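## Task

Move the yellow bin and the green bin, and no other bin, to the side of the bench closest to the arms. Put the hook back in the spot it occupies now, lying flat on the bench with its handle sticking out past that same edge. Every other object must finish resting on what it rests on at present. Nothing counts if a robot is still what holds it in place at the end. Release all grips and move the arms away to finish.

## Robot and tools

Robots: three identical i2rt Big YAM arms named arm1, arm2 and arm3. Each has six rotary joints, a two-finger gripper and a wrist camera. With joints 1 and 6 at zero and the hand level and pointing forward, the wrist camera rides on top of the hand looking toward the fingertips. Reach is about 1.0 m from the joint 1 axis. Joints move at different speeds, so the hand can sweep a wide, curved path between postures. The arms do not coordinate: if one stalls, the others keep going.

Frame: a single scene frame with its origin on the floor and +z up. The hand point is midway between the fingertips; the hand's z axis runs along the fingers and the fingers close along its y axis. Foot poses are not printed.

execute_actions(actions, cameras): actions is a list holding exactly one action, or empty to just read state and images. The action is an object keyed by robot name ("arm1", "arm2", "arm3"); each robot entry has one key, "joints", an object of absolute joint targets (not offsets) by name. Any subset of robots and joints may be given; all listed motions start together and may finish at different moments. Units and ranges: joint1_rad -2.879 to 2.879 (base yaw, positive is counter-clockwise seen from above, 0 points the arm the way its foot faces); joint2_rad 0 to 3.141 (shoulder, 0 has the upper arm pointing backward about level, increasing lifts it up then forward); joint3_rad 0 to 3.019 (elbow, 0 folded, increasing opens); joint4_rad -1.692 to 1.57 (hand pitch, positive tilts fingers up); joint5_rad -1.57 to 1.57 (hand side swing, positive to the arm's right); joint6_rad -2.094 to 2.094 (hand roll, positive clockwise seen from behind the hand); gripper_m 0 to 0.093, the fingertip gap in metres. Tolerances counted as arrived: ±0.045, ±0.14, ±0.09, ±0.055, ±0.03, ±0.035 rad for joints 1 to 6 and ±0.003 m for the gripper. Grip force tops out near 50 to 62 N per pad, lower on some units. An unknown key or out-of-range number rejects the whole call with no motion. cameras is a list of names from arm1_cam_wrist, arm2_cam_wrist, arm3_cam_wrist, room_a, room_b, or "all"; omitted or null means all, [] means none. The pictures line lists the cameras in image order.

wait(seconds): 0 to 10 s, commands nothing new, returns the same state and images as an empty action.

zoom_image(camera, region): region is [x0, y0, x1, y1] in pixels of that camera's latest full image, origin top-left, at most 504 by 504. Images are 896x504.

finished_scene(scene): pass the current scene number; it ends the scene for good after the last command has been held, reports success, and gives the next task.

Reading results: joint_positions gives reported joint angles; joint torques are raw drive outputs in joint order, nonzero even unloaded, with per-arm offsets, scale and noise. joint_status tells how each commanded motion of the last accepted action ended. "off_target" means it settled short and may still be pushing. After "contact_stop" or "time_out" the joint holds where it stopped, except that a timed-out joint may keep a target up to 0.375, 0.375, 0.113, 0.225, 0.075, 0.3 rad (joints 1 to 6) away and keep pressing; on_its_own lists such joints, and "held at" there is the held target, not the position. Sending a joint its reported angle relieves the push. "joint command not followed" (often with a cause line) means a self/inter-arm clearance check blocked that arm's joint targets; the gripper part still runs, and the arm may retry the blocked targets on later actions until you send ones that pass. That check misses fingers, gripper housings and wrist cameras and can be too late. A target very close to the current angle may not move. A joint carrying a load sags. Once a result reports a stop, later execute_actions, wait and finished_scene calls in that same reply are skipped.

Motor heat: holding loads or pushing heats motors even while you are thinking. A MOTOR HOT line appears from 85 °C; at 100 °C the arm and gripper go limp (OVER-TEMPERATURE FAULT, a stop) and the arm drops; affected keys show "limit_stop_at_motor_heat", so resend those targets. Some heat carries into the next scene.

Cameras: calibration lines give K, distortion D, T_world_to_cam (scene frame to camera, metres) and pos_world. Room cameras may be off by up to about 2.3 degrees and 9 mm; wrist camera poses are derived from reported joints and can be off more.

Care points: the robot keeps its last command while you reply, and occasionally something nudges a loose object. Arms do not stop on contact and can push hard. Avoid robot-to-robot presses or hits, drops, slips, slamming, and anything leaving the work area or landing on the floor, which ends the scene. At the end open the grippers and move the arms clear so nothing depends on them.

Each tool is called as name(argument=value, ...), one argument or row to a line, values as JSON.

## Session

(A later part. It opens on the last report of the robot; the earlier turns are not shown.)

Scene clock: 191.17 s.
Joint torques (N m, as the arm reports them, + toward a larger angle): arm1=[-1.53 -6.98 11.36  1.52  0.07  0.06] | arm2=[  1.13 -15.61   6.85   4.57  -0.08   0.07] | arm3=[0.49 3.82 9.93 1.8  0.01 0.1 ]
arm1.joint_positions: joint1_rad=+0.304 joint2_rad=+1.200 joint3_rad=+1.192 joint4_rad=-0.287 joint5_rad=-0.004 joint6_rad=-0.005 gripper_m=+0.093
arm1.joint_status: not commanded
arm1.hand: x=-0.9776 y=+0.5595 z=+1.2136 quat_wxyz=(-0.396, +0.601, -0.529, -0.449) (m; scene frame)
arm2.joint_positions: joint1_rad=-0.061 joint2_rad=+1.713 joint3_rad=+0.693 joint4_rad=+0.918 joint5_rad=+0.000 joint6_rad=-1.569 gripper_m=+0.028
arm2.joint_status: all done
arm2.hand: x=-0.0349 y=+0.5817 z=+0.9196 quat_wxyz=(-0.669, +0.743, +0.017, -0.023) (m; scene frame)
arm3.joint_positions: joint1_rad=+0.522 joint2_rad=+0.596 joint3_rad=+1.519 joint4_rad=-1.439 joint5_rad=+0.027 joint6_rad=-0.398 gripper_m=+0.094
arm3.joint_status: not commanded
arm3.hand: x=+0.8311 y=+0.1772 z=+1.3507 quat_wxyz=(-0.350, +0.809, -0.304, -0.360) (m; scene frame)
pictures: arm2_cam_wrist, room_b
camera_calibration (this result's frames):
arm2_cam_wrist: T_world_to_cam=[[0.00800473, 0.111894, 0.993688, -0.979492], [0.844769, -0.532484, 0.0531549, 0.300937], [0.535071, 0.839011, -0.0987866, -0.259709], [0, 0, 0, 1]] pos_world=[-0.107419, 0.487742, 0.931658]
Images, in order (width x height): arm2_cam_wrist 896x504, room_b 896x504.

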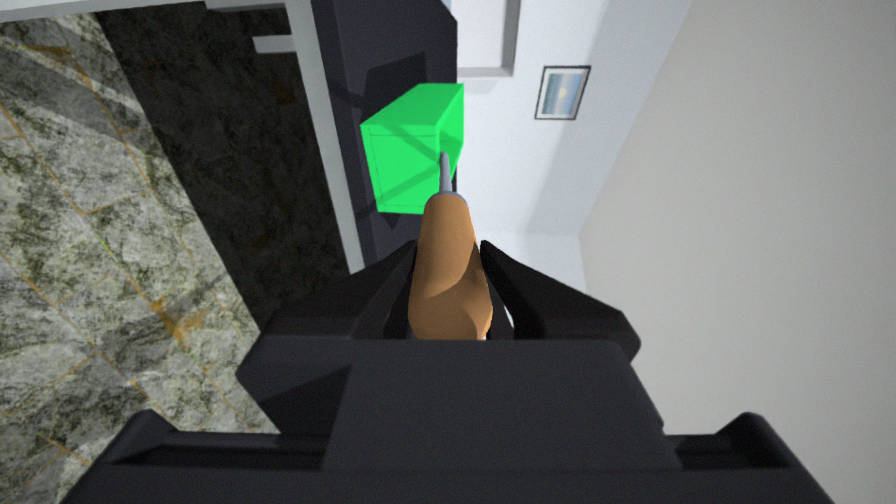

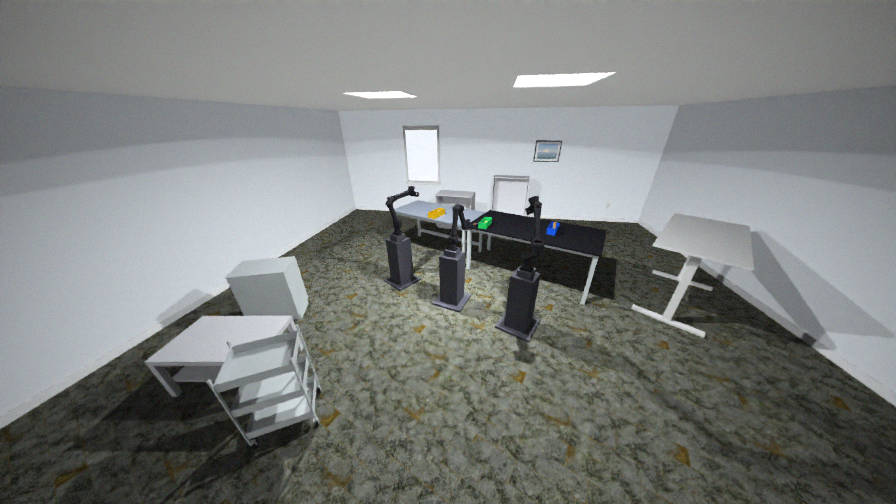

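execute_actions(
  actions=[
    {"arm2":{"joints":{"joint2_rad":1.645,"joint3_rad":0.65,"joint4_rad":0.97}}},
  ],
  cameras=["arm2_cam_wrist"],
)

execute_actions(
  actions=[
    {"arm2":{"joints":{"joint3_rad":0.80,"joint4_rad":1.2}}},
  ],
  cameras=[],
)

execute_actions(
  actions=[
    {"arm2":{"joints":{"joint3_rad":1.4,"joint4_rad":0.6}}},
  ],
  cameras=[],
)

execute_actions(
  actions=[
    {"arm2":{"joints":{"joint1_rad":0.485,"joint5_rad":0.31,"joint3_rad":1.895,"joint4_rad":0.72}}},
  ],
  cameras=[],
)

execute_actions(
  actions=[
    {"arm2":{"joints":{"joint2_rad":2.47}}},
  ],
  cameras=["room_a"],
)

Scene clock: 200.70 s.
Joint torques (N m, as the arm reports them, + toward a larger angle): arm1=[-1.59 -6.98 11.38  1.54  0.08  0.07] | arm2=[  1.06 -15.19   6.53   4.46  -0.09   0.08] | arm3=[0.47 3.8  9.95 1.8  0.01 0.09]
arm1.joint_positions: joint1_rad=+0.304 joint2_rad=+1.200 joint3_rad=+1.192 joint4_rad=-0.287 joint5_rad=-0.004 joint6_rad=-0.005 gripper_m=+0.093
arm1.joint_status: not commanded
arm1.hand: x=-0.9776 y=+0.5595 z=+1.2136 quat_wxyz=(-0.396, +0.601, -0.529, -0.449) (m; scene frame)
arm2.joint_positions: joint1_rad=-0.061 joint2_rad=+1.673 joint3_rad=+0.636 joint4_rad=+0.930 joint5_rad=+0.000 joint6_rad=-1.569 gripper_m=+0.028
arm2.joint_status: all done
arm2.hand: x=-0.0337 y=+0.5613 z=+0.9195 quat_wxyz=(-0.667, +0.744, +0.018, -0.023) (m; scene frame)
arm3.joint_positions: joint1_rad=+0.522 joint2_rad=+0.596 joint3_rad=+1.519 joint4_rad=-1.439 joint5_rad=+0.027 joint6_rad=-0.398 gripper_m=+0.094
arm3.joint_status: not commanded
arm3.hand: x=+0.8311 y=+0.1772 z=+1.3507 quat_wxyz=(-0.350, +0.809, -0.304, -0.360) (m; scene frame)
pictures: arm2_cam_wrist
camera_calibration (this result's frames):
arm2_cam_wrist: T_world_to_cam=[[0.00771742, 0.116812, 0.993124, -0.979451], [0.844777, -0.532177, 0.0560305, 0.28625], [0.535063, 0.838536, -0.102787, -0.239247], [0, 0, 0, 1]] pos_world=[-0.106246, 0.467365, 0.932086]
Images, in order (width x height): arm2_cam_wrist 896x504.

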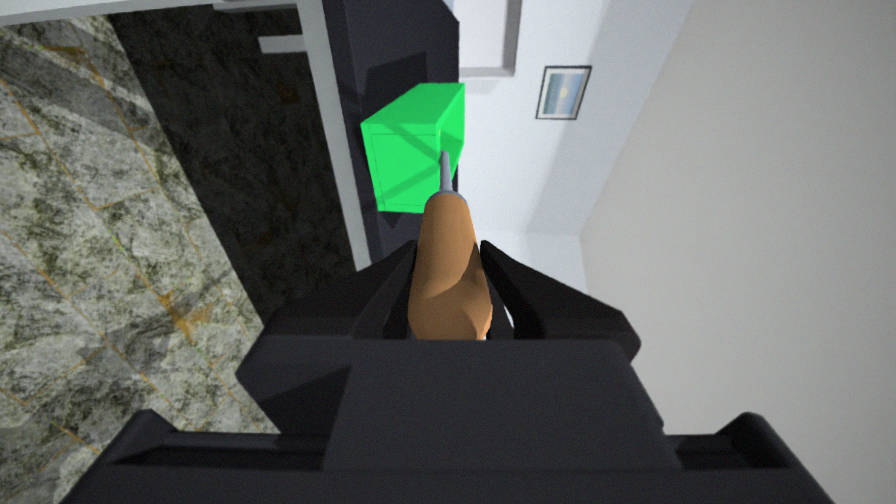

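Scene clock: 201.77 s.
Joint torques (N m, as the arm reports them, + toward a larger angle): arm1=[-1.62 -7.13 11.36  1.47  0.08  0.07] | arm2=[  1.27 -15.52   9.52   4.22  -0.04   0.07] | arm3=[0.45 3.82 9.95 1.8  0.01 0.09]
arm1.joint_positions: joint1_rad=+0.304 joint2_rad=+1.200 joint3_rad=+1.192 joint4_rad=-0.287 joint5_rad=-0.004 joint6_rad=-0.005 gripper_m=+0.093
arm1.joint_status: not commanded
arm1.hand: x=-0.9776 y=+0.5595 z=+1.2136 quat_wxyz=(-0.396, +0.601, -0.529, -0.449) (m; scene frame)
arm2.joint_positions: joint1_rad=-0.061 joint2_rad=+1.668 joint3_rad=+0.754 joint4_rad=+1.161 joint5_rad=+0.000 joint6_rad=-1.568 gripper_m=+0.028
arm2.joint_status: all done
arm2.hand: x=-0.0345 y=+0.5924 z=+1.0329 quat_wxyz=(-0.788, +0.615, +0.013, -0.026) (m; scene frame)
arm3.joint_positions: joint1_rad=+0.522 joint2_rad=+0.596 joint3_rad=+1.519 joint4_rad=-1.439 joint5_rad=+0.027 joint6_rad=-0.398 gripper_m=+0.094
arm3.joint_status: not commanded
arm3.hand: x=+0.8311 y=+0.1772 z=+1.3507 quat_wxyz=(-0.350, +0.809, -0.304, -0.360) (m; scene frame)
pictures: none
No camera images: the call's "cameras" was empty. Leave "cameras" out to get every camera's image.

Scene clock: 203.17 s.
Joint torques (N m, as the arm reports them, + toward a larger angle): arm1=[-1.48 -7.12 11.36  1.49  0.08  0.07] | arm2=[  1.34 -19.92  14.53   3.72  -0.05   0.08] | arm3=[0.52 3.79 9.93 1.81 0.01 0.1 ]
arm1.joint_positions: joint1_rad=+0.304 joint2_rad=+1.200 joint3_rad=+1.192 joint4_rad=-0.287 joint5_rad=-0.004 joint6_rad=-0.005 gripper_m=+0.093
arm1.joint_status: not commanded
arm1.hand: x=-0.9776 y=+0.5595 z=+1.2136 quat_wxyz=(-0.396, +0.601, -0.529, -0.449) (m; scene frame)
arm2.joint_positions: joint1_rad=-0.061 joint2_rad=+1.671 joint3_rad=+1.324 joint4_rad=+0.572 joint5_rad=+0.000 joint6_rad=-1.568 gripper_m=+0.028
arm2.joint_status: all done
arm2.hand: x=-0.0404 y=+0.7211 z=+1.1995 quat_wxyz=(-0.781, +0.624, +0.013, -0.026) (m; scene frame)
arm3.joint_positions: joint1_rad=+0.522 joint2_rad=+0.596 joint3_rad=+1.519 joint4_rad=-1.439 joint5_rad=+0.027 joint6_rad=-0.398 gripper_m=+0.094
arm3.joint_status: not commanded
arm3.hand: x=+0.8311 y=+0.1772 z=+1.3507 quat_wxyz=(-0.350, +0.809, -0.304, -0.360) (m; scene frame)
pictures: none
No camera images: the call's "cameras" was empty. Leave "cameras" out to get every camera's image.

Scene clock: 204.97 s.
Joint torques (N m, as the arm reports them, + toward a larger angle): arm1=[-1.7  -6.95 11.34  1.48  0.08  0.07] | arm2=[  2.34 -19.04  13.67   2.71  -0.47   0.03] | arm3=[0.49 3.9  9.94 1.78 0.01 0.1 ]
arm1.joint_positions: joint1_rad=+0.304 joint2_rad=+1.200 joint3_rad=+1.192 joint4_rad=-0.287 joint5_rad=-0.004 joint6_rad=-0.005 gripper_m=+0.093
arm1.joint_status: not commanded
arm1.hand: x=-0.9776 y=+0.5595 z=+1.2136 quat_wxyz=(-0.396, +0.601, -0.529, -0.449) (m; scene frame)
arm2.joint_positions: joint1_rad=+0.478 joint2_rad=+1.665 joint3_rad=+1.829 joint4_rad=+0.696 joint5_rad=+0.319 joint6_rad=-1.568 gripper_m=+0.028
arm2.joint_status: all done
arm2.hand: x=-0.3208 y=+0.5703 z=+1.5204 quat_wxyz=(-0.900, +0.372, -0.046, -0.222) (m; scene frame)
arm3.joint_positions: joint1_rad=+0.522 joint2_rad=+0.596 joint3_rad=+1.519 joint4_rad=-1.439 joint5_rad=+0.027 joint6_rad=-0.398 gripper_m=+0.094
arm3.joint_status: not commanded
arm3.hand: x=+0.8311 y=+0.1772 z=+1.3507 quat_wxyz=(-0.350, +0.809, -0.304, -0.360) (m; scene frame)
pictures: none
No camera images: the call's "cameras" was empty. Leave "cameras" out to get every camera's image.

Scene clock: 206.73 s.
Joint torques (N m, as the arm reports them, + toward a larger angle): arm1=[-1.61 -7.04 11.38  1.53  0.08  0.05] | arm2=[  2.36 -29.18  11.13   3.77  -0.06   0.08] | arm3=[0.4  3.81 9.94 1.8  0.01 0.1 ]
arm1.joint_positions: joint1_rad=+0.304 joint2_rad=+1.200 joint3_rad=+1.192 joint4_rad=-0.287 joint5_rad=-0.004 joint6_rad=-0.005 gripper_m=+0.093
arm1.joint_status: not commanded
arm1.hand: x=-0.9776 y=+0.5595 z=+1.2136 quat_wxyz=(-0.396, +0.601, -0.529, -0.449) (m; scene frame)
arm2.joint_positions: joint1_rad=+0.480 joint2_rad=+2.493 joint3_rad=+1.850 joint4_rad=+0.694 joint5_rad=+0.311 joint6_rad=-1.570 gripper_m=+0.029
arm2.joint_status: all done
arm2.hand: x=-0.4701 y=+0.7750 z=+0.8662 quat_wxyz=(-0.715, +0.684, +0.090, -0.113) (m; scene frame)
arm3.joint_positions: joint1_rad=+0.522 joint2_rad=+0.596 joint3_rad=+1.519 joint4_rad=-1.439 joint5_rad=+0.027 joint6_rad=-0.398 gripper_m=+0.094
arm3.joint_status: not commanded
arm3.hand: x=+0.8311 y=+0.1772 z=+1.3507 quat_wxyz=(-0.350, +0.809, -0.304, -0.360) (m; scene frame)
pictures: room_a
Images, in order (width x height): room_a 896x504.

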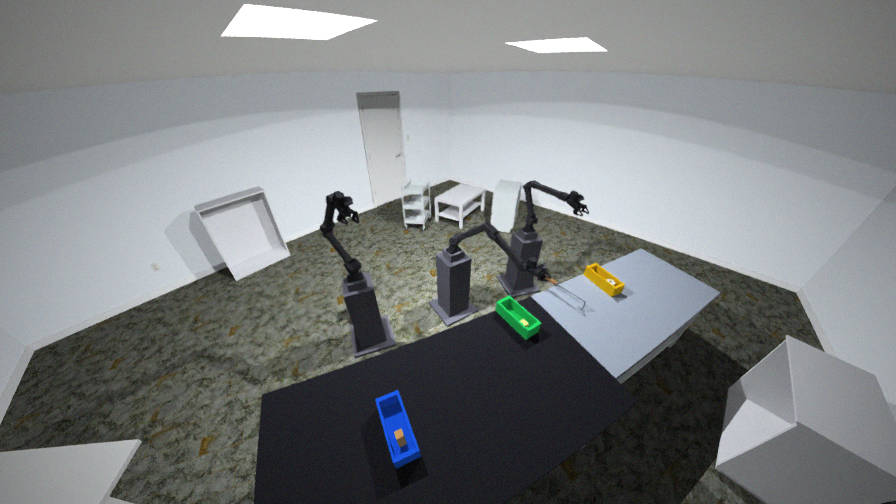

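execute_actions(
  actions=[
    {"arm2":{"joints":{"joint6_rad":0}}},
  ],
  cameras=[],
)

execute_actions(
  actions=[
    {"arm2":{"joints":{"joint2_rad":2.555,"joint4_rad":0.74}}},
  ],
  cameras=["arm2_cam_wrist"],
)

Scene clock: 212.70 s.
Joint torques (N m, as the arm reports them, + toward a larger angle): arm1=[-1.66 -6.81 11.36  1.52  0.08  0.06] | arm2=[  2.24 -28.72  11.17   3.55  -0.25   0.07] | arm3=[0.46 3.83 9.95 1.8  0.01 0.1 ]
arm1.joint_positions: joint1_rad=+0.304 joint2_rad=+1.200 joint3_rad=+1.192 joint4_rad=-0.287 joint5_rad=-0.004 joint6_rad=-0.005 gripper_m=+0.093
arm1.joint_status: not commanded
arm1.hand: x=-0.9776 y=+0.5595 z=+1.2136 quat_wxyz=(-0.396, +0.601, -0.529, -0.449) (m; scene frame)
arm2.joint_positions: joint1_rad=+0.480 joint2_rad=+2.493 joint3_rad=+1.850 joint4_rad=+0.698 joint5_rad=+0.315 joint6_rad=-0.007 gripper_m=+0.029
arm2.joint_status: all done
arm2.hand: x=-0.4693 y=+0.7752 z=+0.8672 quat_wxyz=(-0.430, +0.546, -0.418, -0.584) (m; scene frame)
arm3.joint_positions: joint1_rad=+0.522 joint2_rad=+0.596 joint3_rad=+1.519 joint4_rad=-1.439 joint5_rad=+0.027 joint6_rad=-0.398 gripper_m=+0.094
arm3.joint_status: not commanded
arm3.hand: x=+0.8311 y=+0.1772 z=+1.3507 quat_wxyz=(-0.350, +0.809, -0.304, -0.360) (m; scene frame)
pictures: none
No camera images: the call's "cameras" was empty. Leave "cameras" out to get every camera's image.

Scene clock: 213.63 s.
Joint torques (N m, as the arm reports them, + toward a larger angle): arm1=[-1.53 -6.86 11.35  1.5   0.08  0.08] | arm2=[  2.17 -27.07  10.85   3.04  -0.16   0.06] | arm3=[0.54 3.8  9.95 1.79 0.01 0.1 ]
arm1.joint_positions: joint1_rad=+0.304 joint2_rad=+1.200 joint3_rad=+1.192 joint4_rad=-0.287 joint5_rad=-0.004 joint6_rad=-0.005 gripper_m=+0.093
arm1.joint_status: not commanded
arm1.hand: x=-0.9776 y=+0.5595 z=+1.2136 quat_wxyz=(-0.396, +0.601, -0.529, -0.449) (m; scene frame)
arm2.joint_positions: joint1_rad=+0.480 joint2_rad=+2.555 joint3_rad=+1.850 joint4_rad=+0.727 joint5_rad=+0.313 joint6_rad=-0.006 gripper_m=+0.029
arm2.joint_status: all done
arm2.hand: x=-0.4675 y=+0.7714 z=+0.8188 quat_wxyz=(-0.426, +0.558, -0.422, -0.574) (m; scene frame)
arm3.joint_positions: joint1_rad=+0.522 joint2_rad=+0.596 joint3_rad=+1.519 joint4_rad=-1.439 joint5_rad=+0.027 joint6_rad=-0.398 gripper_m=+0.094
arm3.joint_status: not commanded
arm3.hand: x=+0.8311 y=+0.1772 z=+1.3507 quat_wxyz=(-0.350, +0.809, -0.304, -0.360) (m; scene frame)
pictures: arm2_cam_wrist
camera_calibration (this result's frames):
arm2_cam_wrist: T_world_to_cam=[[0.95726, 0.288926, -0.0132066, 0.234573], [0.152871, -0.544194, -0.824914, 1.17733], [-0.245526, 0.787639, -0.565104, -0.140797], [0, 0, 0, 1]] pos_world=[-0.439097, 0.68382, 0.894731]
Images, in order (width x height): arm2_cam_wrist 896x504.

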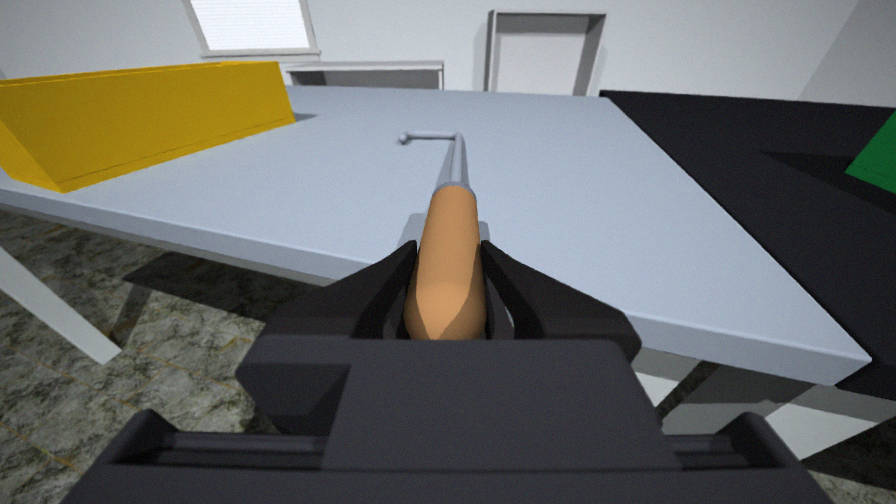

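execute_actions(
  actions=[
    {"arm2":{"joints":{"joint2_rad":2.59}}},
  ],
  cameras=[],
)

execute_actions(
  actions=[
    {"arm2":{"joints":{"gripper_m":0.093}}},
  ],
  cameras=[],
)

execute_actions(
  actions=[
    {"arm2":{"joints":{"joint2_rad":2.1}},"arm1":{"joints":{"joint3_rad":1.86,"joint4_rad":0.73,"joint5_rad":-1.077}}},
  ],
  cameras=[],
)

execute_actions(
  actions=[
    {"arm2":{"joints":{"joint1_rad":-0.3,"joint2_rad":0.9,"joint3_rad":1.2,"joint4_rad":-0.6,"joint5_rad":0}}},
  ],
  cameras=[],
)

execute_actions(
  actions=[
    {"arm1":{"joints":{"joint1_rad":-0.609}}},
  ],
  cameras=[],
)

execute_actions(
  actions=[
    {"arm1":{"joints":{"joint2_rad":2.55}}},
  ],
  cameras=["arm1_cam_wrist"],
)

Scene clock: 225.30 s.
Joint torques (N m, as the arm reports them, + toward a larger angle): arm1=[-1.87 -7.14 11.36  1.53  0.07  0.06] | arm2=[  2.27 -25.4   10.77   2.95  -0.17   0.07] | arm3=[0.46 3.72 9.96 1.81 0.01 0.09]
arm1.joint_positions: joint1_rad=+0.304 joint2_rad=+1.200 joint3_rad=+1.192 joint4_rad=-0.287 joint5_rad=-0.004 joint6_rad=-0.005 gripper_m=+0.093
arm1.joint_status: not commanded
arm1.hand: x=-0.9776 y=+0.5595 z=+1.2136 quat_wxyz=(-0.396, +0.601, -0.529, -0.449) (m; scene frame)
arm2.joint_positions: joint1_rad=+0.480 joint2_rad=+2.566 joint3_rad=+1.850 joint4_rad=+0.730 joint5_rad=+0.313 joint6_rad=-0.006 gripper_m=+0.029
arm2.joint_status: all done
arm2.hand: x=-0.4670 y=+0.7705 z=+0.8101 quat_wxyz=(-0.425, +0.560, -0.423, -0.572) (m; scene frame)
arm3.joint_positions: joint1_rad=+0.522 joint2_rad=+0.596 joint3_rad=+1.519 joint4_rad=-1.439 joint5_rad=+0.027 joint6_rad=-0.398 gripper_m=+0.094
arm3.joint_status: not commanded
arm3.hand: x=+0.8311 y=+0.1772 z=+1.3507 quat_wxyz=(-0.350, +0.809, -0.304, -0.360) (m; scene frame)
pictures: none
No camera images: the call's "cameras" was empty. Leave "cameras" out to get every camera's image.

Scene clock: 226.00 s.
Joint torques (N m, as the arm reports them, + toward a larger angle): arm1=[-1.62 -7.02 11.35  1.5   0.07  0.07] | arm2=[  2.38 -25.12  10.65   2.86  -0.14   0.06] | arm3=[0.44 3.79 9.94 1.8  0.01 0.1 ]
arm1.joint_positions: joint1_rad=+0.304 joint2_rad=+1.200 joint3_rad=+1.192 joint4_rad=-0.287 joint5_rad=-0.004 joint6_rad=-0.005 gripper_m=+0.093
arm1.joint_status: not commanded
arm1.hand: x=-0.9776 y=+0.5595 z=+1.2136 quat_wxyz=(-0.396, +0.601, -0.529, -0.449) (m; scene frame)
arm2.joint_positions: joint1_rad=+0.480 joint2_rad=+2.566 joint3_rad=+1.850 joint4_rad=+0.730 joint5_rad=+0.312 joint6_rad=-0.006 gripper_m=+0.093
arm2.joint_status: all done
arm2.hand: x=-0.4672 y=+0.7705 z=+0.8101 quat_wxyz=(-0.425, +0.561, -0.423, -0.572) (m; scene frame)
arm3.joint_positions: joint1_rad=+0.522 joint2_rad=+0.596 joint3_rad=+1.519 joint4_rad=-1.439 joint5_rad=+0.027 joint6_rad=-0.398 gripper_m=+0.094
arm3.joint_status: not commanded
arm3.hand: x=+0.8311 y=+0.1772 z=+1.3507 quat_wxyz=(-0.350, +0.809, -0.304, -0.360) (m; scene frame)
pictures: none
No camera images: the call's "cameras" was empty. Leave "cameras" out to get every camera's image.

Scene clock: 227.83 s.
Joint torques (N m, as the arm reports them, + toward a larger angle): arm1=[-1.59 -3.72  7.75  0.61  0.41  0.16] | arm2=[  2.31 -24.61   9.71   1.92  -0.21   0.04] | arm3=[0.6  3.79 9.96 1.79 0.01 0.1 ]
arm1.joint_positions: joint1_rad=+0.304 joint2_rad=+1.206 joint3_rad=+1.853 joint4_rad=+0.715 joint5_rad=-1.074 joint6_rad=-0.004 gripper_m=+0.093
arm1.joint_status: all done
arm1.hand: x=-1.0916 y=+0.2624 z=+1.6692 quat_wxyz=(-0.530, +0.400, +0.324, -0.674) (m; scene frame)
arm2.joint_positions: joint1_rad=+0.480 joint2_rad=+2.103 joint3_rad=+1.887 joint4_rad=+0.741 joint5_rad=+0.312 joint6_rad=-0.006 gripper_m=+0.093
arm2.joint_status: all done
arm2.hand: x=-0.4347 y=+0.7291 z=+1.2379 quat_wxyz=(-0.469, +0.371, -0.351, -0.721) (m; scene frame)
arm3.joint_positions: joint1_rad=+0.522 joint2_rad=+0.596 joint3_rad=+1.519 joint4_rad=-1.439 joint5_rad=+0.027 joint6_rad=-0.398 gripper_m=+0.094
arm3.joint_status: not commanded
arm3.hand: x=+0.8311 y=+0.1772 z=+1.3507 quat_wxyz=(-0.350, +0.809, -0.304, -0.360) (m; scene frame)
pictures: none
No camera images: the call's "cameras" was empty. Leave "cameras" out to get every camera's image.

Scene clock: 229.70 s.
Joint torques (N m, as the arm reports them, + toward a larger angle): arm1=[-1.8  -4.15  7.75  0.59  0.43  0.15] | arm2=[ 1.08 -4.97  9.39  2.16 -0.14  0.04] | arm3=[0.43 3.78 9.94 1.79 0.01 0.09]
arm1.joint_positions: joint1_rad=+0.304 joint2_rad=+1.206 joint3_rad=+1.853 joint4_rad=+0.715 joint5_rad=-1.074 joint6_rad=-0.004 gripper_m=+0.093
arm1.joint_status: not commanded
arm1.hand: x=-1.0916 y=+0.2624 z=+1.6692 quat_wxyz=(-0.530, +0.400, +0.324, -0.674) (m; scene frame)
arm2.joint_positions: joint1_rad=-0.295 joint2_rad=+0.899 joint3_rad=+1.202 joint4_rad=-0.594 joint5_rad=+0.002 joint6_rad=-0.004 gripper_m=+0.093
arm2.joint_status: all done
arm2.hand: x=+0.0795 y=+0.4286 z=+1.2865 quat_wxyz=(-0.456, +0.514, -0.617, -0.383) (m; scene frame)
arm3.joint_positions: joint1_rad=+0.522 joint2_rad=+0.596 joint3_rad=+1.519 joint4_rad=-1.439 joint5_rad=+0.027 joint6_rad=-0.398 gripper_m=+0.094
arm3.joint_status: not commanded
arm3.hand: x=+0.8311 y=+0.1772 z=+1.3507 quat_wxyz=(-0.350, +0.809, -0.304, -0.360) (m; scene frame)
pictures: none
No camera images: the call's "cameras" was empty. Leave "cameras" out to get every camera's image.

Scene clock: 231.13 s.
Joint torques (N m, as the arm reports them, + toward a larger angle): arm1=[-1.73 -4.19  7.8   0.57  0.46  0.16] | arm2=[ 1.45 -5.03  9.3   2.19 -0.14  0.03] | arm3=[0.53 3.79 9.94 1.82 0.01 0.1 ]
arm1.joint_positions: joint1_rad=-0.604 joint2_rad=+1.206 joint3_rad=+1.853 joint4_rad=+0.715 joint5_rad=-1.075 joint6_rad=-0.004 gripper_m=+0.093
arm1.joint_status: all done
arm1.hand: x=-0.8099 y=+0.3051 z=+1.6685 quat_wxyz=(-0.772, +0.501, +0.113, -0.375) (m; scene frame)
arm2.joint_positions: joint1_rad=-0.295 joint2_rad=+0.899 joint3_rad=+1.202 joint4_rad=-0.594 joint5_rad=+0.002 joint6_rad=-0.004 gripper_m=+0.093
arm2.joint_status: not commanded
arm2.hand: x=+0.0795 y=+0.4286 z=+1.2865 quat_wxyz=(-0.456, +0.514, -0.617, -0.383) (m; scene frame)
arm3.joint_positions: joint1_rad=+0.522 joint2_rad=+0.596 joint3_rad=+1.519 joint4_rad=-1.439 joint5_rad=+0.027 joint6_rad=-0.398 gripper_m=+0.094
arm3.joint_status: not commanded
arm3.hand: x=+0.8311 y=+0.1772 z=+1.3507 quat_wxyz=(-0.350, +0.809, -0.304, -0.360) (m; scene frame)
pictures: none
No camera images: the call's "cameras" was empty. Leave "cameras" out to get every camera's image.

Scene clock: 233.03 s.
Joint torques (N m, as the arm reports them, + toward a larger angle): arm1=[ -1.43 -20.94  10.8    1.93  -0.18   0.05] | arm2=[ 1.21 -5.13  9.3   2.21 -0.15  0.05] | arm3=[0.44 3.79 9.93 1.81 0.01 0.1 ]
arm1.joint_positions: joint1_rad=-0.604 joint2_rad=+2.564 joint3_rad=+1.829 joint4_rad=+0.726 joint5_rad=-1.074 joint6_rad=-0.004 gripper_m=+0.093
arm1.joint_status: all done
arm1.hand: x=-0.4396 y=+0.6848 z=+0.8013 quat_wxyz=(-0.422, +0.564, -0.424, -0.569) (m; scene frame)
arm2.joint_positions: joint1_rad=-0.295 joint2_rad=+0.899 joint3_rad=+1.202 joint4_rad=-0.594 joint5_rad=+0.002 joint6_rad=-0.004 gripper_m=+0.093
arm2.joint_status: not commanded
arm2.hand: x=+0.0795 y=+0.4286 z=+1.2865 quat_wxyz=(-0.456, +0.514, -0.617, -0.383) (m; scene frame)
arm3.joint_positions: joint1_rad=+0.522 joint2_rad=+0.596 joint3_rad=+1.519 joint4_rad=-1.439 joint5_rad=+0.027 joint6_rad=-0.398 gripper_m=+0.094
arm3.joint_status: not commanded
arm3.hand: x=+0.8311 y=+0.1772 z=+1.3507 quat_wxyz=(-0.350, +0.809, -0.304, -0.360) (m; scene frame)
pictures: arm1_cam_wrist
camera_calibration (this result's frames):
arm1_cam_wrist: T_world_to_cam=[[0.956054, 0.29318, 0.00241883, 0.217874], [0.176586, -0.569219, -0.802999, 1.11175], [-0.234046, 0.768138, -0.595975, -0.0297843], [0, 0, 0, 1]] pos_world=[-0.41159, 0.591832, 0.874458]
Images, in order (width x height): arm1_cam_wrist 896x504.

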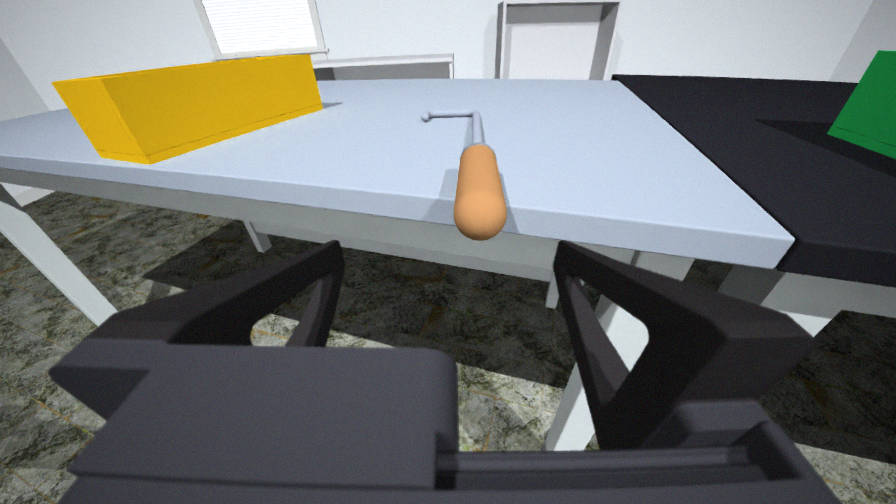

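execute_actions(
  actions=[
    {"arm1":{"joints":{"joint1_rad":-0.515,"joint2_rad":2.715,"joint3_rad":2.19,"joint4_rad":0.59,"joint5_rad":-0.96}}},
  ],
  cameras=["arm1_cam_wrist"],
)

Scene clock: 242.23 s.
Joint torques (N m, as the arm reports them, + toward a larger angle): arm1=[ -1.15 -21.92  12.56   1.28   0.05   0.07] | arm2=[ 1.15 -5.22  9.33  2.18 -0.14  0.05] | arm3=[0.5  3.82 9.94 1.78 0.01 0.1 ]
arm1.joint_positions: joint1_rad=-0.517 joint2_rad=+2.727 joint3_rad=+2.149 joint4_rad=+0.601 joint5_rad=-0.962 joint6_rad=-0.005 gripper_m=+0.093
arm1.joint_status: all done
arm1.hand: x=-0.4469 y=+0.7726 z=+0.7956 quat_wxyz=(-0.441, +0.560, -0.419, -0.563) (m; scene frame)
arm2.joint_positions: joint1_rad=-0.295 joint2_rad=+0.899 joint3_rad=+1.202 joint4_rad=-0.594 joint5_rad=+0.002 joint6_rad=-0.004 gripper_m=+0.093
arm2.joint_status: not commanded
arm2.hand: x=+0.0795 y=+0.4286 z=+1.2865 quat_wxyz=(-0.456, +0.514, -0.617, -0.383) (m; scene frame)
arm3.joint_positions: joint1_rad=+0.522 joint2_rad=+0.596 joint3_rad=+1.519 joint4_rad=-1.439 joint5_rad=+0.027 joint6_rad=-0.398 gripper_m=+0.094
arm3.joint_status: not commanded
arm3.hand: x=+0.8311 y=+0.1772 z=+1.3507 quat_wxyz=(-0.350, +0.809, -0.304, -0.360) (m; scene frame)
pictures: arm1_cam_wrist
camera_calibration (this result's frames):
arm1_cam_wrist: T_world_to_cam=[[0.962525, 0.269451, 0.0306776, 0.197876], [0.180907, -0.55369, -0.812835, 1.15619], [-0.202033, 0.787924, -0.581686, -0.114667], [0, 0, 0, 1]] pos_world=[-0.42279, 0.6772, 0.867018]
Images, in order (width x height): arm1_cam_wrist 896x504.

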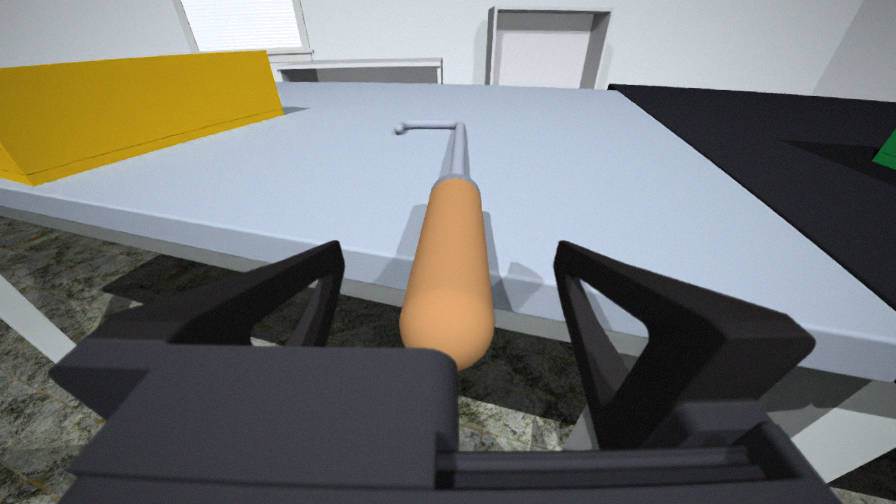

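execute_actions(
  actions=[
    {"arm1":{"joints":{"gripper_m":0}}},
  ],
  cameras=[],
)

execute_actions(
  actions=[
    {"arm1":{"joints":{"joint2_rad":2.62,"joint6_rad":-1.57}}},
  ],
  cameras=[],
)

execute_actions(
  actions=[
    {"arm1":{"joints":{"joint2_rad":2.2}}},
  ],
  cameras=[],
)

execute_actions(
  actions=[
    {"arm1":{"joints":{"joint1_rad":0.889,"joint5_rad":0.45,"joint3_rad":2.18,"joint4_rad":0.60}}},
  ],
  cameras=[],
)

execute_actions(
  actions=[
    {"arm1":{"joints":{"joint2_rad":2.62}}},
  ],
  cameras=[],
)

execute_actions(
  actions=[
    {"arm1":{"joints":{"joint6_rad":0}}},
  ],
  cameras=[],
)

execute_actions(
  actions=[
    {"arm1":{"joints":{"joint2_rad":2.715,"joint4_rad":0.62}}},
  ],
  cameras=["arm1_cam_wrist"],
)

Scene clock: 250.43 s.
Joint torques (N m, as the arm reports them, + toward a larger angle): arm1=[ -0.98 -22.11  12.5    1.33  -0.1    0.08] | arm2=[ 1.22 -5.19  9.32  2.13 -0.14  0.03] | arm3=[0.55 3.78 9.95 1.79 0.01 0.1 ]
arm1.joint_positions: joint1_rad=-0.517 joint2_rad=+2.727 joint3_rad=+2.149 joint4_rad=+0.601 joint5_rad=-0.959 joint6_rad=-0.005 gripper_m=+0.028
arm1.joint_status: gripper_m off_target (ended at +0.028, target +0.000)
arm1.hand: x=-0.4463 y=+0.7728 z=+0.7956 quat_wxyz=(-0.442, +0.559, -0.420, -0.562) (m; scene frame)
arm2.joint_positions: joint1_rad=-0.295 joint2_rad=+0.899 joint3_rad=+1.202 joint4_rad=-0.594 joint5_rad=+0.002 joint6_rad=-0.004 gripper_m=+0.093
arm2.joint_status: not commanded
arm2.hand: x=+0.0795 y=+0.4286 z=+1.2865 quat_wxyz=(-0.456, +0.514, -0.617, -0.383) (m; scene frame)
arm3.joint_positions: joint1_rad=+0.522 joint2_rad=+0.596 joint3_rad=+1.519 joint4_rad=-1.439 joint5_rad=+0.027 joint6_rad=-0.398 gripper_m=+0.094
arm3.joint_status: not commanded
arm3.hand: x=+0.8311 y=+0.1772 z=+1.3507 quat_wxyz=(-0.350, +0.809, -0.304, -0.360) (m; scene frame)
pictures: none
No camera images: the call's "cameras" was empty. Leave "cameras" out to get every camera's image.

Scene clock: 252.60 s.
Joint torques (N m, as the arm reports them, + toward a larger angle): arm1=[ -1.23 -24.03  12.7    2.02   0.1   -0.06] | arm2=[ 1.2  -5.16  9.3   2.2  -0.15  0.03] | arm3=[0.52 3.78 9.97 1.79 0.01 0.1 ]
arm1.joint_positions: joint1_rad=-0.516 joint2_rad=+2.660 joint3_rad=+2.149 joint4_rad=+0.582 joint5_rad=-0.963 joint6_rad=-1.553 gripper_m=+0.028
arm1.joint_status: all done
arm1.hand: x=-0.4433 y=+0.7769 z=+0.8504 quat_wxyz=(-0.719, +0.682, +0.105, -0.082) (m; scene frame)
arm2.joint_positions: joint1_rad=-0.295 joint2_rad=+0.899 joint3_rad=+1.202 joint4_rad=-0.594 joint5_rad=+0.002 joint6_rad=-0.004 gripper_m=+0.093
arm2.joint_status: not commanded
arm2.hand: x=+0.0795 y=+0.4286 z=+1.2865 quat_wxyz=(-0.456, +0.514, -0.617, -0.383) (m; scene frame)
arm3.joint_positions: joint1_rad=+0.522 joint2_rad=+0.596 joint3_rad=+1.519 joint4_rad=-1.439 joint5_rad=+0.027 joint6_rad=-0.398 gripper_m=+0.094
arm3.joint_status: not commanded
arm3.hand: x=+0.8311 y=+0.1772 z=+1.3507 quat_wxyz=(-0.350, +0.809, -0.304, -0.360) (m; scene frame)
pictures: none
No camera images: the call's "cameras" was empty. Leave "cameras" out to get every camera's image.

Scene clock: 254.60 s.
Joint torques (N m, as the arm reports them, + toward a larger angle): arm1=[ -1.17 -23.69  14.     2.01   0.6   -0.06] | arm2=[ 1.2  -5.06  9.35  2.18 -0.15  0.05] | arm3=[0.53 3.81 9.93 1.79 0.01 0.1 ]
arm1.joint_positions: joint1_rad=-0.516 joint2_rad=+2.260 joint3_rad=+2.145 joint4_rad=+0.575 joint5_rad=-0.971 joint6_rad=-1.556 gripper_m=+0.028
arm1.joint_status: all done
arm1.hand: x=-0.4723 y=+0.7394 z=+1.1918 quat_wxyz=(-0.793, +0.572, +0.208, +0.020) (m; scene frame)
arm2.joint_positions: joint1_rad=-0.295 joint2_rad=+0.899 joint3_rad=+1.202 joint4_rad=-0.594 joint5_rad=+0.002 joint6_rad=-0.004 gripper_m=+0.093
arm2.joint_status: not commanded
arm2.hand: x=+0.0795 y=+0.4286 z=+1.2865 quat_wxyz=(-0.456, +0.514, -0.617, -0.383) (m; scene frame)
arm3.joint_positions: joint1_rad=+0.522 joint2_rad=+0.596 joint3_rad=+1.519 joint4_rad=-1.439 joint5_rad=+0.027 joint6_rad=-0.398 gripper_m=+0.094
arm3.joint_status: not commanded
arm3.hand: x=+0.8311 y=+0.1772 z=+1.3507 quat_wxyz=(-0.350, +0.809, -0.304, -0.360) (m; scene frame)
pictures: none
No camera images: the call's "cameras" was empty. Leave "cameras" out to get every camera's image.

Scene clock: 257.13 s.
Joint torques (N m, as the arm reports them, + toward a larger angle): arm1=[ -1.67 -24.24  13.42   2.98  -0.36  -0.06] | arm2=[ 1.18 -5.    9.29  2.17 -0.15  0.04] | arm3=[0.44 3.76 9.95 1.79 0.01 0.1 ]
arm1.joint_positions: joint1_rad=+0.892 joint2_rad=+2.263 joint3_rad=+2.145 joint4_rad=+0.571 joint5_rad=+0.456 joint6_rad=-1.556 gripper_m=+0.028
arm1.joint_status: all done
arm1.hand: x=-1.4381 y=+0.7309 z=+1.2167 quat_wxyz=(-0.817, +0.547, -0.005, -0.182) (m; scene frame)
arm2.joint_positions: joint1_rad=-0.295 joint2_rad=+0.899 joint3_rad=+1.202 joint4_rad=-0.594 joint5_rad=+0.002 joint6_rad=-0.004 gripper_m=+0.093
arm2.joint_status: not commanded
arm2.hand: x=+0.0795 y=+0.4286 z=+1.2865 quat_wxyz=(-0.456, +0.514, -0.617, -0.383) (m; scene frame)
arm3.joint_positions: joint1_rad=+0.522 joint2_rad=+0.596 joint3_rad=+1.519 joint4_rad=-1.439 joint5_rad=+0.027 joint6_rad=-0.398 gripper_m=+0.094
arm3.joint_status: not commanded
arm3.hand: x=+0.8311 y=+0.1772 z=+1.3507 quat_wxyz=(-0.350, +0.809, -0.304, -0.360) (m; scene frame)
pictures: none
No camera images: the call's "cameras" was empty. Leave "cameras" out to get every camera's image.

Scene clock: 258.70 s.
Joint torques (N m, as the arm reports them, + toward a larger angle): arm1=[ -1.42 -24.33  13.05   2.79  -0.17   0.18] | arm2=[ 1.35 -5.01  9.31  2.2  -0.13  0.04] | arm3=[0.51 3.81 9.94 1.8  0.01 0.1 ]
arm1.joint_positions: joint1_rad=+0.891 joint2_rad=+2.658 joint3_rad=+2.139 joint4_rad=+0.582 joint5_rad=+0.453 joint6_rad=-1.574 gripper_m=+0.029
arm1.joint_status: all done
arm1.hand: x=-1.4701 y=+0.7705 z=+0.8549 quat_wxyz=(-0.723, +0.679, +0.078, -0.102) (m; scene frame)
arm2.joint_positions: joint1_rad=-0.295 joint2_rad=+0.899 joint3_rad=+1.202 joint4_rad=-0.594 joint5_rad=+0.002 joint6_rad=-0.004 gripper_m=+0.093
arm2.joint_status: not commanded
arm2.hand: x=+0.0795 y=+0.4286 z=+1.2865 quat_wxyz=(-0.456, +0.514, -0.617, -0.383) (m; scene frame)
arm3.joint_positions: joint1_rad=+0.522 joint2_rad=+0.596 joint3_rad=+1.519 joint4_rad=-1.439 joint5_rad=+0.027 joint6_rad=-0.398 gripper_m=+0.094
arm3.joint_status: not commanded
arm3.hand: x=+0.8311 y=+0.1772 z=+1.3507 quat_wxyz=(-0.350, +0.809, -0.304, -0.360) (m; scene frame)
pictures: none
No camera images: the call's "cameras" was empty. Leave "cameras" out to get every camera's image.

Scene clock: 260.87 s.
Joint torques (N m, as the arm reports them, + toward a larger angle): arm1=[ -1.41 -24.    13.01   2.77  -0.17   0.15] | arm2=[ 1.12 -5.09  9.33  2.23 -0.14  0.04] | arm3=[0.43 3.78 9.92 1.78 0.01 0.1 ]
arm1.joint_positions: joint1_rad=+0.891 joint2_rad=+2.658 joint3_rad=+2.139 joint4_rad=+0.582 joint5_rad=+0.453 joint6_rad=-0.011 gripper_m=+0.029
arm1.joint_status: all done
arm1.hand: x=-1.4702 y=+0.7705 z=+0.8549 quat_wxyz=(-0.441, +0.537, -0.423, -0.582) (m; scene frame)
arm2.joint_positions: joint1_rad=-0.295 joint2_rad=+0.899 joint3_rad=+1.202 joint4_rad=-0.594 joint5_rad=+0.002 joint6_rad=-0.004 gripper_m=+0.093
arm2.joint_status: not commanded
arm2.hand: x=+0.0795 y=+0.4286 z=+1.2865 quat_wxyz=(-0.456, +0.514, -0.617, -0.383) (m; scene frame)
arm3.joint_positions: joint1_rad=+0.522 joint2_rad=+0.596 joint3_rad=+1.519 joint4_rad=-1.439 joint5_rad=+0.027 joint6_rad=-0.398 gripper_m=+0.094
arm3.joint_status: not commanded
arm3.hand: x=+0.8311 y=+0.1772 z=+1.3507 quat_wxyz=(-0.350, +0.809, -0.304, -0.360) (m; scene frame)
pictures: none
No camera images: the call's "cameras" was empty. Leave "cameras" out to get every camera's image.

Scene clock: 261.77 s.
Joint torques (N m, as the arm reports them, + toward a larger angle): arm1=[ -1.52 -21.88  12.66   2.75  -0.06   0.11] | arm2=[ 1.15 -5.15  9.32  2.18 -0.15  0.03] | arm3=[0.51 3.85 9.94 1.8  0.01 0.1 ]
arm1.joint_positions: joint1_rad=+0.891 joint2_rad=+2.724 joint3_rad=+2.140 joint4_rad=+0.602 joint5_rad=+0.451 joint6_rad=-0.008 gripper_m=+0.029
arm1.joint_status: all done
arm1.hand: x=-1.4670 y=+0.7664 z=+0.7985 quat_wxyz=(-0.436, +0.553, -0.426, -0.567) (m; scene frame)
arm2.joint_positions: joint1_rad=-0.295 joint2_rad=+0.899 joint3_rad=+1.202 joint4_rad=-0.594 joint5_rad=+0.002 joint6_rad=-0.004 gripper_m=+0.093
arm2.joint_status: not commanded
arm2.hand: x=+0.0795 y=+0.4286 z=+1.2865 quat_wxyz=(-0.456, +0.514, -0.617, -0.383) (m; scene frame)
arm3.joint_positions: joint1_rad=+0.522 joint2_rad=+0.596 joint3_rad=+1.519 joint4_rad=-1.439 joint5_rad=+0.027 joint6_rad=-0.398 gripper_m=+0.094
arm3.joint_status: not commanded
arm3.hand: x=+0.8311 y=+0.1772 z=+1.3507 quat_wxyz=(-0.350, +0.809, -0.304, -0.360) (m; scene frame)
pictures: arm1_cam_wrist
camera_calibration (this result's frames):
arm1_cam_wrist: T_world_to_cam=[[0.964403, 0.264347, 0.0068532, 1.20695], [0.158535, -0.557245, -0.815073, 1.31134], [-0.211643, 0.787146, -0.579318, -0.329573], [0, 0, 0, 1]] pos_world=[-1.44163, 0.671109, 0.869642]
Images, in order (width x height): arm1_cam_wrist 896x504.

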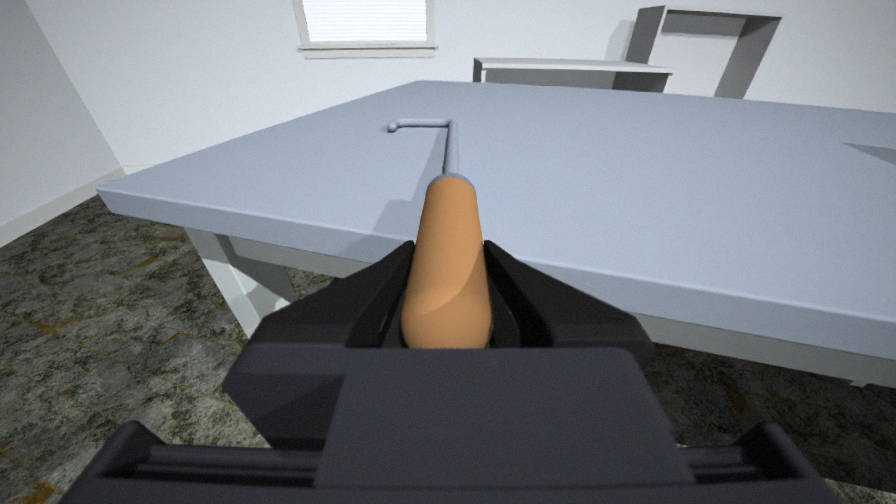

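execute_actions(
  actions=[
    {"arm1":{"joints":{"gripper_m":0.093}}},
  ],
  cameras=[],
)

execute_actions(
  actions=[
    {"arm1":{"joints":{"joint2_rad":1.6}}},
  ],
  cameras=["room_a"],
)

Scene clock: 265.83 s.
Joint torques (N m, as the arm reports them, + toward a larger angle): arm1=[ -1.59 -22.01  12.65   2.79  -0.06   0.11] | arm2=[ 1.31 -5.24  9.32  2.21 -0.14  0.04] | arm3=[0.5  3.82 9.93 1.79 0.01 0.1 ]
arm1.joint_positions: joint1_rad=+0.891 joint2_rad=+2.724 joint3_rad=+2.140 joint4_rad=+0.602 joint5_rad=+0.451 joint6_rad=-0.008 gripper_m=+0.093
arm1.joint_status: all done
arm1.hand: x=-1.4670 y=+0.7664 z=+0.7985 quat_wxyz=(-0.436, +0.553, -0.426, -0.567) (m; scene frame)
arm2.joint_positions: joint1_rad=-0.295 joint2_rad=+0.899 joint3_rad=+1.202 joint4_rad=-0.594 joint5_rad=+0.002 joint6_rad=-0.004 gripper_m=+0.093
arm2.joint_status: not commanded
arm2.hand: x=+0.0795 y=+0.4286 z=+1.2865 quat_wxyz=(-0.456, +0.514, -0.617, -0.383) (m; scene frame)
arm3.joint_positions: joint1_rad=+0.522 joint2_rad=+0.596 joint3_rad=+1.519 joint4_rad=-1.439 joint5_rad=+0.027 joint6_rad=-0.398 gripper_m=+0.094
arm3.joint_status: not commanded
arm3.hand: x=+0.8311 y=+0.1772 z=+1.3507 quat_wxyz=(-0.350, +0.809, -0.304, -0.360) (m; scene frame)
pictures: none
No camera images: the call's "cameras" was empty. Leave "cameras" out to get every camera's image.

Scene clock: 268.23 s.
Joint torques (N m, as the arm reports them, + toward a larger angle): arm1=[-1.5  -9.86  9.68  0.07 -0.32  0.06] | arm2=[ 1.28 -5.12  9.31  2.23 -0.14  0.04] | arm3=[0.4  3.84 9.96 1.81 0.01 0.09]
arm1.joint_positions: joint1_rad=+0.891 joint2_rad=+1.602 joint3_rad=+2.160 joint4_rad=+0.624 joint5_rad=+0.450 joint6_rad=-0.008 gripper_m=+0.093
arm1.joint_status: all done
arm1.hand: x=-1.1836 y=+0.4326 z=+1.7005 quat_wxyz=(-0.442, +0.077, -0.275, -0.851) (m; scene frame)
arm2.joint_positions: joint1_rad=-0.295 joint2_rad=+0.899 joint3_rad=+1.202 joint4_rad=-0.594 joint5_rad=+0.002 joint6_rad=-0.004 gripper_m=+0.093
arm2.joint_status: not commanded
arm2.hand: x=+0.0795 y=+0.4286 z=+1.2865 quat_wxyz=(-0.456, +0.514, -0.617, -0.383) (m; scene frame)
arm3.joint_positions: joint1_rad=+0.522 joint2_rad=+0.596 joint3_rad=+1.519 joint4_rad=-1.439 joint5_rad=+0.027 joint6_rad=-0.398 gripper_m=+0.094
arm3.joint_status: not commanded
arm3.hand: x=+0.8311 y=+0.1772 z=+1.3507 quat_wxyz=(-0.350, +0.809, -0.304, -0.360) (m; scene frame)
pictures: room_a
Images, in order (width x height): room_a 896x504.

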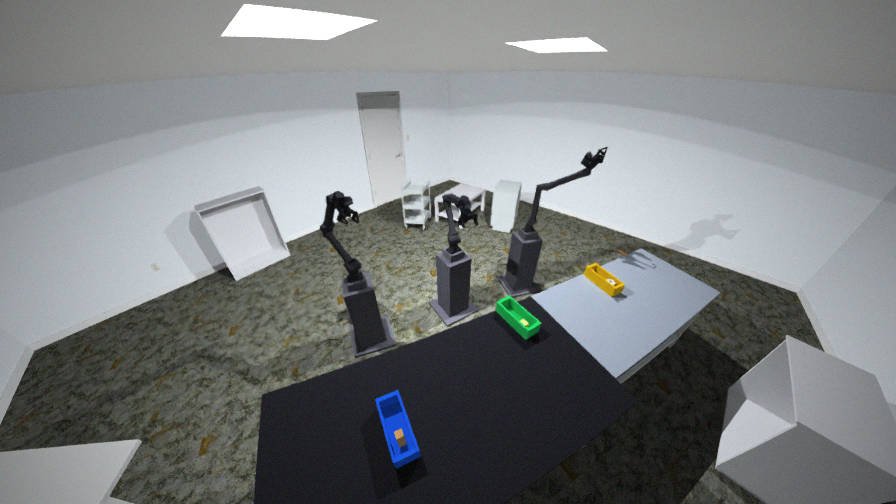

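finished_scene(
  scene=2,
)

The scene is finished: the task was done.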